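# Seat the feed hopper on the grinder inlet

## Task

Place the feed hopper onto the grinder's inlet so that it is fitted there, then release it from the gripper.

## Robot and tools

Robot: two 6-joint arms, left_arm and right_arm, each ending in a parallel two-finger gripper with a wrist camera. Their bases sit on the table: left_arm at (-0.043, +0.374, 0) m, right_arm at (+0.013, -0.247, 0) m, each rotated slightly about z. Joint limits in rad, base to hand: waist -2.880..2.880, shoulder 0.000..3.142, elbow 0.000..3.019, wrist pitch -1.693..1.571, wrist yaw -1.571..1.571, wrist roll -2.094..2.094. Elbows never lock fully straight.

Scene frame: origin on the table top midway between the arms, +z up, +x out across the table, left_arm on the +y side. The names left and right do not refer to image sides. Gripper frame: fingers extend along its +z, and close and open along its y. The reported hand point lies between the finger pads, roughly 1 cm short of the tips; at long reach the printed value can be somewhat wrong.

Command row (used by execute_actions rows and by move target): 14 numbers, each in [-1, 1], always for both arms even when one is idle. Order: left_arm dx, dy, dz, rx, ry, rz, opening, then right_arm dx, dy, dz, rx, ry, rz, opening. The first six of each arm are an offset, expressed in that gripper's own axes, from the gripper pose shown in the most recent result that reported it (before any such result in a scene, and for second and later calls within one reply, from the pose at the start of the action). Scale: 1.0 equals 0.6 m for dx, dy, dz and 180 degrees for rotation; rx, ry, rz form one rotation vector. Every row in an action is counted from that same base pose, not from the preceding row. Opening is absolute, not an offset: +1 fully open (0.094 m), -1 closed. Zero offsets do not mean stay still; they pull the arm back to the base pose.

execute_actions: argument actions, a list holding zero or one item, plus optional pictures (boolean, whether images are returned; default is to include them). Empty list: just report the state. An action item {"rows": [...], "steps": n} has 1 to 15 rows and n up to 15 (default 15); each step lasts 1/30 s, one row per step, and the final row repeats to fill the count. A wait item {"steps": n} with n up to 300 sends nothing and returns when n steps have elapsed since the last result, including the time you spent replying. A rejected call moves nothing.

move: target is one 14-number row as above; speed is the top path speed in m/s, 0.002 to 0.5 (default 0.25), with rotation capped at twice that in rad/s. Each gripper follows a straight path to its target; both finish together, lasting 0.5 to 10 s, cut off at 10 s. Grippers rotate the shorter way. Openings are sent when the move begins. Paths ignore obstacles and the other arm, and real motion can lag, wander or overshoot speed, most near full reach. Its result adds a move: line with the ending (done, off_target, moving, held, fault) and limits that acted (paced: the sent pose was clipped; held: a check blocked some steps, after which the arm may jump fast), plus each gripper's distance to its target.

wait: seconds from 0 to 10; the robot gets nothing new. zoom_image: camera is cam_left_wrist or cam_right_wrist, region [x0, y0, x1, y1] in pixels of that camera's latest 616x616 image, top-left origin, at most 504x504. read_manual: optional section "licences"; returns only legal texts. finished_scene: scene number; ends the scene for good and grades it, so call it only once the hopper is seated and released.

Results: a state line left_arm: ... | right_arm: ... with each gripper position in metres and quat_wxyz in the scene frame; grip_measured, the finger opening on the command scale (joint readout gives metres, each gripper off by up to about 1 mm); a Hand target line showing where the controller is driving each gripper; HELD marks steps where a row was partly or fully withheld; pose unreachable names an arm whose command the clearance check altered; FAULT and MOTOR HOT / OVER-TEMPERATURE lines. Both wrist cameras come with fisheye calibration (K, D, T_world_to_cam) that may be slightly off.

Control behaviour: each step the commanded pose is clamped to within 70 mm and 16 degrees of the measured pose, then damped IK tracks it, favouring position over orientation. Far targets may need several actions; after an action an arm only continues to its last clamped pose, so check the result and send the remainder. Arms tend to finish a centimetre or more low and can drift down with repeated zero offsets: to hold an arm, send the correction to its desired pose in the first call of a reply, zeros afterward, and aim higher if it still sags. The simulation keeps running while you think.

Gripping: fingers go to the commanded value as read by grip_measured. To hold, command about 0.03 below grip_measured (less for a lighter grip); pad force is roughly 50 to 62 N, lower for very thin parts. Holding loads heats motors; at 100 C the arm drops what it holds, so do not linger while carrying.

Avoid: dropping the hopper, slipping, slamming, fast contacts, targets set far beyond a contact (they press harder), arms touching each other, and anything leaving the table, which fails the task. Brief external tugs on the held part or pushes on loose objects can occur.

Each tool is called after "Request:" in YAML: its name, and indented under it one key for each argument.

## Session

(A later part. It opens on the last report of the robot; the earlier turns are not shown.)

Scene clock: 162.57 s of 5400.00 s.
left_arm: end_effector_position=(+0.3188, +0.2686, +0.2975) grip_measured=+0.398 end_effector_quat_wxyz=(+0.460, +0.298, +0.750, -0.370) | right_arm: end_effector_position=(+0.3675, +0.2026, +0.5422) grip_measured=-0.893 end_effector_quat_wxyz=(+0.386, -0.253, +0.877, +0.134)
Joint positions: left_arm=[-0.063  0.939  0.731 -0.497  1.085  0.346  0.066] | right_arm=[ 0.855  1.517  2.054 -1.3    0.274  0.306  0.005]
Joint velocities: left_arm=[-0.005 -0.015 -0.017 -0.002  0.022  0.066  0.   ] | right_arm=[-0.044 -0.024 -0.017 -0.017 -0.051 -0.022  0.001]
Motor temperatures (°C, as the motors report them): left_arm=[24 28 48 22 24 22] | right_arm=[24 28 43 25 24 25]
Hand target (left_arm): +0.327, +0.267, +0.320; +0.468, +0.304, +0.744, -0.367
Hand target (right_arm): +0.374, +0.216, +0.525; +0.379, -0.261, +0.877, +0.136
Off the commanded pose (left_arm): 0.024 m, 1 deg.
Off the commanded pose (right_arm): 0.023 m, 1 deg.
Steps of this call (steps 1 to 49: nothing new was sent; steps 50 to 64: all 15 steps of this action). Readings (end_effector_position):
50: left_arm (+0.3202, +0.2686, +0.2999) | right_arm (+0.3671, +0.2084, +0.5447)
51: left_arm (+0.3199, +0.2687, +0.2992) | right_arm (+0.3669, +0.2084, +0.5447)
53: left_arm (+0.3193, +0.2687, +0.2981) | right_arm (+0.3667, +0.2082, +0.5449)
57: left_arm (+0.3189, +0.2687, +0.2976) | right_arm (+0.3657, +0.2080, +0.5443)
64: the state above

Request:
move:
  target: [-0.1,0,0.13,0,-0.015,0.075,0.3,0.005,0.045,0.035,-0.012,0,-0.006,-1]
  speed: 0.07

Scene clock: 165.47 s of 5400.00 s.
left_arm: end_effector_position=(+0.3632, +0.2042, +0.2933) grip_measured=+0.302 end_effector_quat_wxyz=(+0.490, +0.365, +0.721, -0.328) | right_arm: end_effector_position=(+0.3676, +0.2023, +0.5428) grip_measured=-0.893 end_effector_quat_wxyz=(+0.388, -0.253, +0.876, +0.135)
Joint positions: left_arm=[-0.278  1.063  0.766 -0.223  0.908  0.303  0.061] | right_arm=[ 0.855  1.514  2.051 -1.295  0.274  0.305  0.005]
Joint velocities: left_arm=[-0.005 -0.005  0.012  0.002 -0.051 -0.037 -0.001] | right_arm=[-0.015 -0.024 -0.007  0.002  0.007  0.022  0.001]
Motor temperatures (°C, as the motors report them): left_arm=[24 28 48 22 24 22] | right_arm=[24 28 43 25 24 25]
Hand target (left_arm): +0.377, +0.199, +0.328; +0.517, +0.377, +0.700, -0.318
Hand target (right_arm): +0.363, +0.231, +0.526; +0.382, -0.269, +0.872, +0.147
Off the commanded pose (left_arm): 0.039 m, 4 deg.
Off the commanded pose (right_arm): 0.035 m, 2 deg.
move: off_target (left_arm, right_arm)
camera_calibration (this result's frames):
cam_left_wrist: T_world_to_cam=[[-0.84669, -0.51547, 0.131936, 0.372337], [-0.486546, 0.649673, -0.584122, 0.218213], [0.215382, -0.558763, -0.800871, 0.398167], [0, 0, 0, 1]] pos_world=[0.335666, 0.272642, 0.397219]
cam_right_wrist: T_world_to_cam=[[0.544051, -0.837863, -0.0446559, -0.00620668], [-0.824822, -0.524305, -0.211595, 0.529099], [0.153874, 0.151952, -0.976337, 0.566755], [0, 0, 0, 1]] pos_world=[0.35258, 0.18609, 0.665021]

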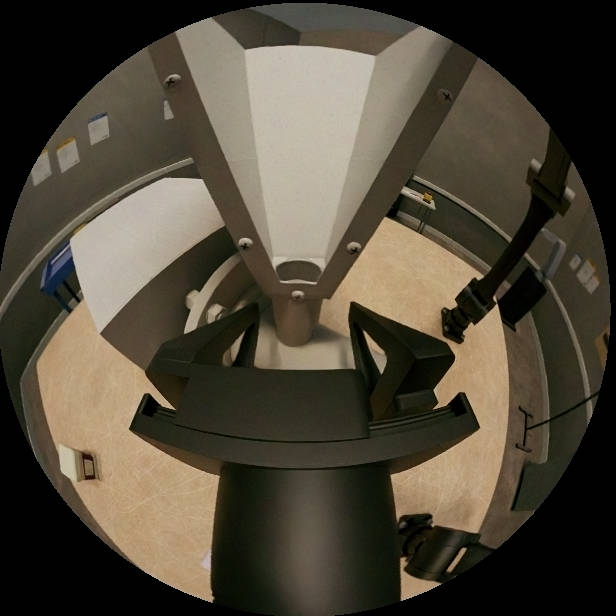

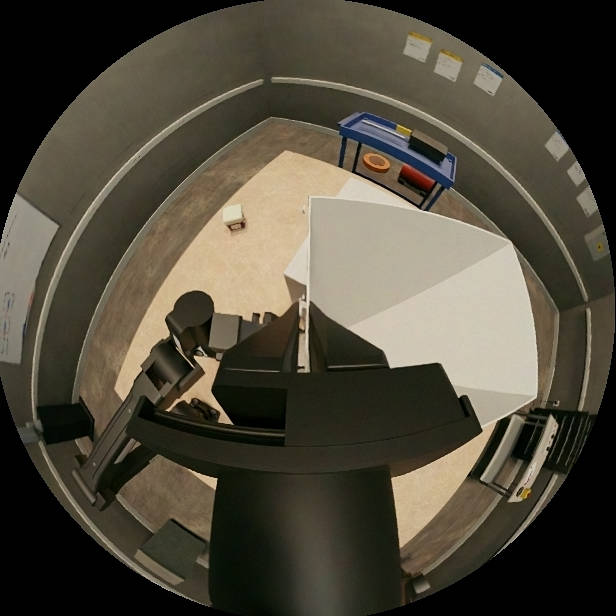

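Request:
execute_actions:
  actions:
    - {"rows":[[-0.07,0.01,0.01,0,-0.022,0,0.2,0.005,0.05,0.03,-0.012,0,-0.006,-1],[-0.075,0.012,0.02,0,-0.022,0,0.1,0.005,0.055,0.03,-0.012,0,-0.006,-1],[-0.075,0.012,0.024,0,-0.022,0,0.05,0.005,0.06,0.03,-0.012,0,-0.006,-1],[-0.075,0.012,0.024,0,-0.022,0,0,0.005,0.06,0.03,-0.012,0,-0.006,-1],[-0.075,0.012,0.024,0,-0.022,0,0,0.005,0.06,0.03,-0.012,0,-0.006,-1],[-0.075,0.012,0.024,0,-0.022,0,0,0.005,0.06,0.03,-0.012,0,-0.006,-1],[-0.075,0.012,0.024,0,-0.022,0,0,0.005,0.06,0.03,-0.012,0,-0.006,-1],[-0.075,0.012,0.024,0,-0.022,0,-0.1,0.005,0.06,0.03,-0.012,0,-0.006,-1],[-0.075,0.012,0.024,0,-0.022,0,-0.2,0.005,0.06,0.03,-0.012,0,-0.006,-1],[-0.07,0.012,0.024,0,-0.022,0,-0.28,0.005,0.06,0.03,-0.012,0,-0.006,-1]],"steps":15}

Request:
zoom_image:
  camera: "cam_left_wrist"
  region: [230,230,380,380]

Scene clock: 167.80 s of 5400.00 s.
left_arm: end_effector_position=(+0.3722, +0.1947, +0.2969) grip_measured=-0.067 end_effector_quat_wxyz=(+0.493, +0.351, +0.720, -0.340) | right_arm: end_effector_position=(+0.3648, +0.2058, +0.5416) grip_measured=-0.893 end_effector_quat_wxyz=(+0.390, -0.255, +0.875, +0.132)
Joint positions: left_arm=[-0.302  1.089  0.775 -0.157  0.896  0.229  0.044] | right_arm=[ 0.866  1.517  2.051 -1.295  0.286  0.305  0.005]
Joint velocities: left_arm=[-0.005  0.005 -0.012 -0.027 -0.037  0.037  0.   ] | right_arm=[-0.005 -0.024  0.002 -0.017  0.007  0.007 -0.001]
Motor temperatures (°C, as the motors report them): left_arm=[24 28 49 22 24 22] | right_arm=[24 28 43 25 24 25]
Hand target (left_arm): +0.384, +0.188, +0.328; +0.514, +0.354, +0.703, -0.340
Hand target (right_arm): +0.356, +0.237, +0.529; +0.384, -0.268, +0.871, +0.148
Off the commanded pose (left_arm): 0.035 m, 3 deg.
Off the commanded pose (right_arm): 0.036 m, 2 deg.
Steps of this call (steps 1 to 55: nothing new was sent; steps 56 to 70: all 15 steps of this action). Readings (end_effector_position):
56: left_arm (+0.3636, +0.2039, +0.2943) | right_arm (+0.3674, +0.2025, +0.5428)
57: left_arm (+0.3650, +0.2033, +0.2953) | right_arm (+0.3673, +0.2025, +0.5429)
59: left_arm (+0.3687, +0.1999, +0.2979) | right_arm (+0.3666, +0.2033, +0.5427)
63: left_arm (+0.3720, +0.1949, +0.2965) | right_arm (+0.3646, +0.2058, +0.5418)
70: the state above
camera_calibration (this result's frames):
cam_left_wrist: T_world_to_cam=[[-0.840127, -0.518101, 0.160495, 0.364159], [-0.500088, 0.625349, -0.599041, 0.24508], [0.209999, -0.583532, -0.784469, 0.395738], [0, 0, 0, 1]] pos_world=[0.345396, 0.266336, 0.398811]
cam_right_wrist: T_world_to_cam=[[0.545905, -0.837088, -0.0356507, -0.00753108], [-0.822576, -0.527382, -0.212691, 0.528809], [0.159239, 0.145434, -0.976469, 0.564935], [0, 0, 0, 1]] pos_world=[0.349137, 0.190419, 0.663845]

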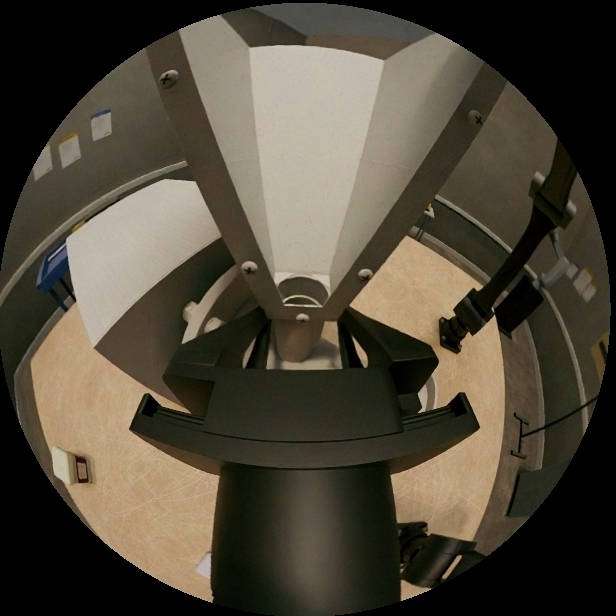

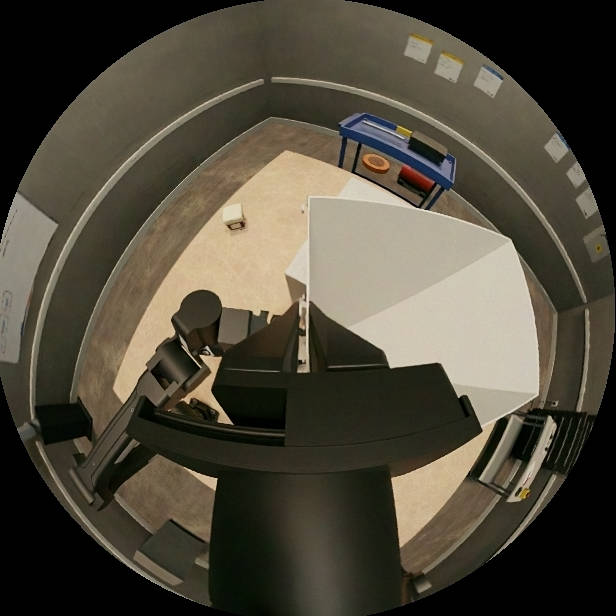

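Region (230, 230, 380, 380) of cam_left_wrist's 616x616 image, scaled by 3.360, with more detail than that image has.

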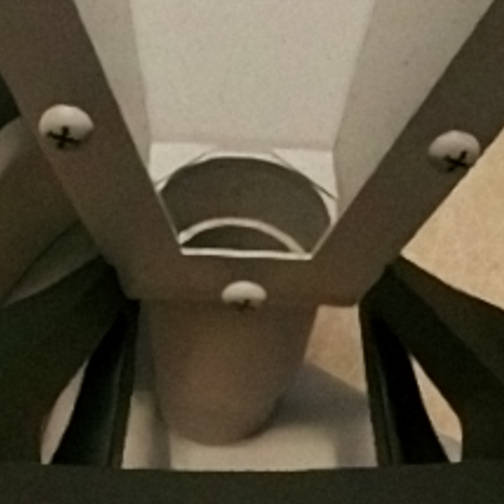

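Request:
execute_actions:
  actions:
    - {"rows":[[-0.03,0,0,0,0,0,0.3,0,0.02,0,0,0,0,-1],[-0.03,0,0,0,0,0,0.4,0,0.01,0,0,0,0,-1],[-0.03,0,0,0,0,0,0.4,0,0,0,0,0,0,-1],[-0.03,0,-0.02,0,0,0,0.4,0,0,0,0,0,0,-0.8],[-0.04,0,-0.05,0,0,0,0.4,0,0,0,0,0,0,-0.4],[-0.04,0,-0.09,0,0,0,0.4,0,0,0,0,0,0,0.2]],"steps":15}
  pictures: false

Request:
move:
  target: [-0.03,0,-0.06,0,0,0,0.4,-0.08,0,-0.12,0,0,0,0.2]
  speed: 0.15

Request:
zoom_image:
  camera: "cam_left_wrist"
  region: [200,180,400,380]

Scene clock: 169.87 s of 5400.00 s.
left_arm: end_effector_position=(+0.3432, +0.2358, +0.3113) grip_measured=+0.398 end_effector_quat_wxyz=(+0.478, +0.334, +0.732, -0.352) | right_arm: end_effector_position=(+0.3651, +0.2047, +0.5422) grip_measured=+0.197 end_effector_quat_wxyz=(+0.391, -0.254, +0.875, +0.130)
Joint positions: left_arm=[-0.178  0.991  0.775 -0.365  1.003  0.298  0.066] | right_arm=[ 0.866  1.516  2.051 -1.296  0.29   0.305  0.056]
Joint velocities: left_arm=[-0.015  0.005  0.007 -0.061 -0.066  0.081 -0.001] | right_arm=[ 0.005 -0.034 -0.012 -0.007 -0.051 -0.022  0.   ]
Motor temperatures (°C, as the motors report them): left_arm=[24 28 49 22 24 22] | right_arm=[24 28 43 25 24 25]
Hand target (left_arm): +0.352, +0.236, +0.335; +0.494, +0.350, +0.719, -0.341
Hand target (right_arm): +0.365, +0.206, +0.542; +0.390, -0.255, +0.875, +0.132
Off the commanded pose (left_arm): 0.026 m, 3 deg.
Off the commanded pose (right_arm): 0.001 m, 0 deg.
Steps of this call (steps 1 to 47: nothing new was sent; steps 48 to 62: all 15 steps of this action). Readings (end_effector_position):
48: left_arm (+0.3719, +0.1948, +0.2959) | right_arm (+0.3659, +0.2047, +0.5420)
49: left_arm (+0.3714, +0.1950, +0.2947) | right_arm (+0.3663, +0.2041, +0.5419)
51: left_arm (+0.3694, +0.1950, +0.2925) | right_arm (+0.3662, +0.2036, +0.5425)
55: left_arm (+0.3519, +0.2128, +0.2971) | right_arm (+0.3652, +0.2046, +0.5422)
62: the state above

Scene clock: 171.50 s of 5400.00 s.
left_arm: end_effector_position=(+0.3224, +0.2586, +0.3041) grip_measured=+0.398 end_effector_quat_wxyz=(+0.452, +0.321, +0.746, -0.368) | right_arm: end_effector_position=(+0.3538, +0.1876, +0.6199) grip_measured=+0.197 end_effector_quat_wxyz=(+0.390, -0.255, +0.876, +0.124)
Joint positions: left_arm=[-0.095  0.962  0.775 -0.55   1.075  0.397  0.066] | right_arm=[ 0.87   1.661  2.501 -1.61   0.302  0.305  0.056]
Joint velocities: left_arm=[-0.015 -0.015  0.007 -0.017 -0.051 -0.007 -0.001] | right_arm=[ 0.005 -0.015  0.012 -0.017  0.007 -0.007 -0.001]
Motor temperatures (°C, as the motors report them): left_arm=[24 28 49 22 24 22] | right_arm=[24 28 44 25 24 25]
Hand target (left_arm): +0.330, +0.263, +0.337; +0.478, +0.336, +0.731, -0.351
Hand target (right_arm): +0.346, +0.191, +0.626; +0.391, -0.255, +0.875, +0.131
Off the commanded pose (left_arm): 0.035 m, 4 deg.
Off the commanded pose (right_arm): 0.009 m, 1 deg.
move: off_target (left_arm)
camera_calibration (this result's frames):
cam_left_wrist: T_world_to_cam=[[-0.810032, -0.517691, 0.275399, 0.309582], [-0.574801, 0.608112, -0.547544, 0.19742], [0.115986, -0.601827, -0.790159, 0.485904], [0, 0, 0, 1]] pos_world=[0.307891, 0.332645, 0.406779]
cam_right_wrist: T_world_to_cam=[[0.539442, -0.841735, -0.0220095, -0.0193169], [-0.825823, -0.523779, -0.208978, 0.524939], [0.164376, 0.130908, -0.977673, 0.647368], [0, 0, 0, 1]] pos_world=[0.337515, 0.173947, 0.742189]

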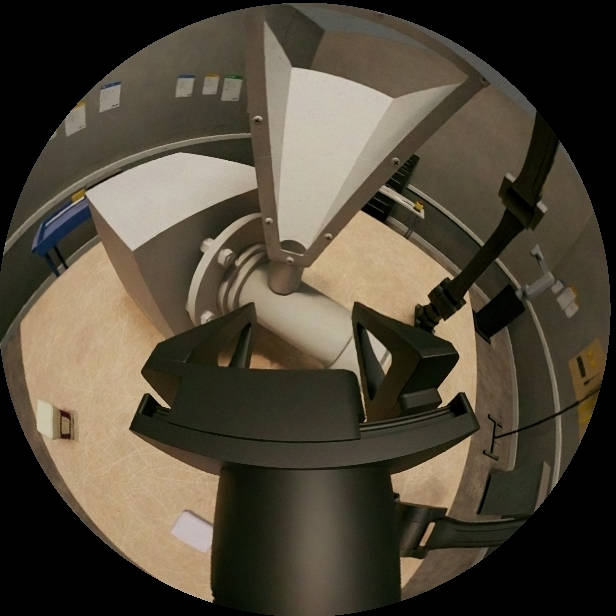

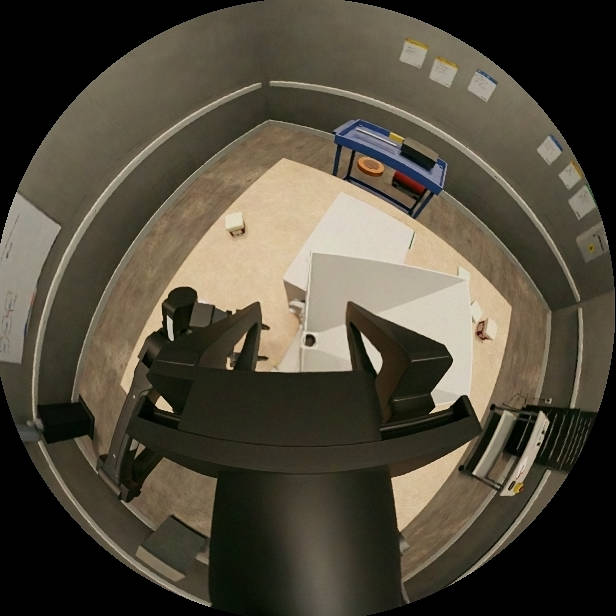

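Region (200, 180, 400, 380) of cam_left_wrist's 616x616 image, scaled by 2.520, with more detail than that image has.

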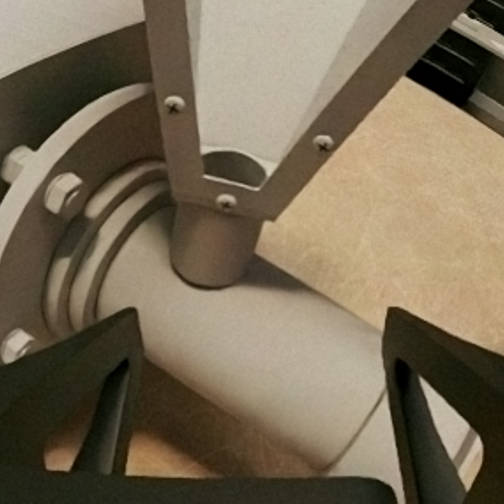

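Request:
execute_actions:
  actions: []

Scene clock: 172.00 s of 5400.00 s.
left_arm: end_effector_position=(+0.3224, +0.2586, +0.3041) grip_measured=+0.398 end_effector_quat_wxyz=(+0.452, +0.321, +0.746, -0.368) | right_arm: end_effector_position=(+0.3538, +0.1876, +0.6199) grip_measured=+0.197 end_effector_quat_wxyz=(+0.390, -0.255, +0.876, +0.124)
Joint positions: left_arm=[-0.095  0.962  0.775 -0.55   1.075  0.397  0.066] | right_arm=[ 0.87   1.661  2.501 -1.61   0.302  0.305  0.056]
Joint velocities: left_arm=[-0.015  0.005 -0.002 -0.017  0.007  0.037 -0.   ] | right_arm=[-0.005 -0.005 -0.002  0.007  0.007  0.022 -0.   ]
Motor temperatures (°C, as the motors report them): left_arm=[24 28 49 22 24 22] | right_arm=[24 28 44 25 24 25]
Hand target (left_arm): +0.330, +0.263, +0.337; +0.478, +0.336, +0.731, -0.352
Hand target (right_arm): +0.346, +0.191, +0.626; +0.391, -0.255, +0.875, +0.131
Off the commanded pose (left_arm): 0.035 m, 4 deg.
Off the commanded pose (right_arm): 0.009 m, 1 deg.
Steps of this call (steps 1 to 15: nothing new was sent). Readings (end_effector_position):
1: left_arm (+0.3224, +0.2586, +0.3041) | right_arm (+0.3538, +0.1876, +0.6199)
2: left_arm (+0.3224, +0.2586, +0.3041) | right_arm (+0.3538, +0.1876, +0.6199)
4: left_arm (+0.3224, +0.2586, +0.3041) | right_arm (+0.3538, +0.1876, +0.6199)
8: left_arm (+0.3224, +0.2586, +0.3041) | right_arm (+0.3538, +0.1876, +0.6199)
15: the state above
camera_calibration (this result's frames):
cam_left_wrist: T_world_to_cam=[[-0.810032, -0.517691, 0.275399, 0.309582], [-0.574801, 0.608112, -0.547544, 0.19742], [0.115986, -0.601827, -0.790159, 0.485904], [0, 0, 0, 1]] pos_world=[0.307891, 0.332645, 0.406779]
cam_right_wrist: T_world_to_cam=[[0.539442, -0.841735, -0.0220095, -0.0193169], [-0.825823, -0.523779, -0.208978, 0.524939], [0.164376, 0.130908, -0.977673, 0.647368], [0, 0, 0, 1]] pos_world=[0.337515, 0.173947, 0.742189]

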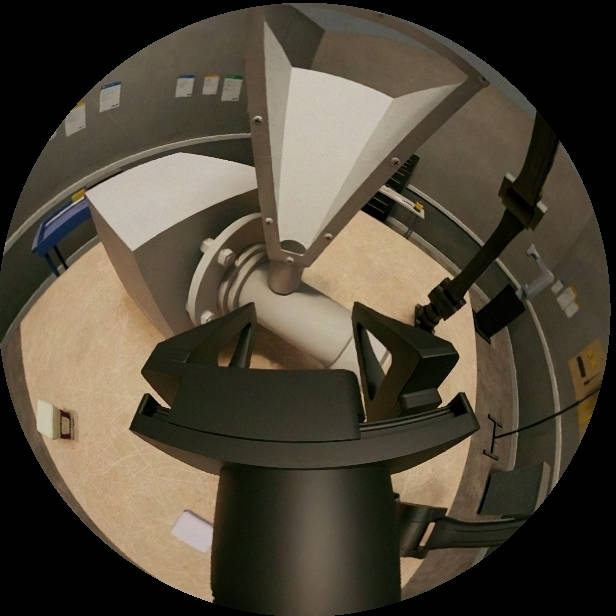

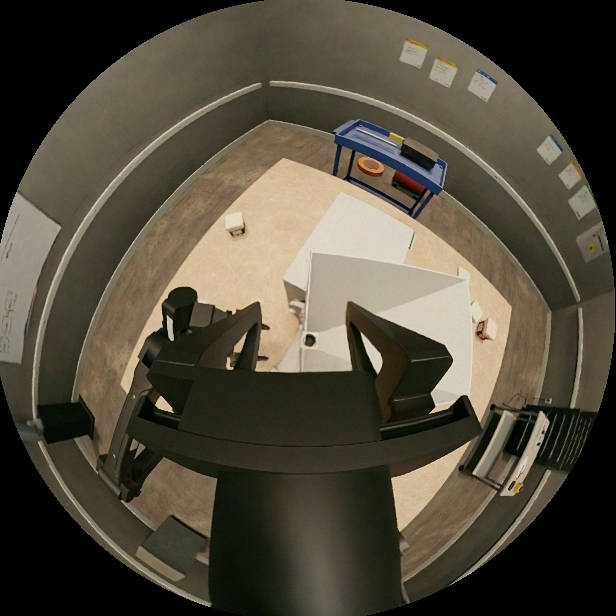

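Request:
finished_scene:
  scene: 2

The scene is finished: the task was done.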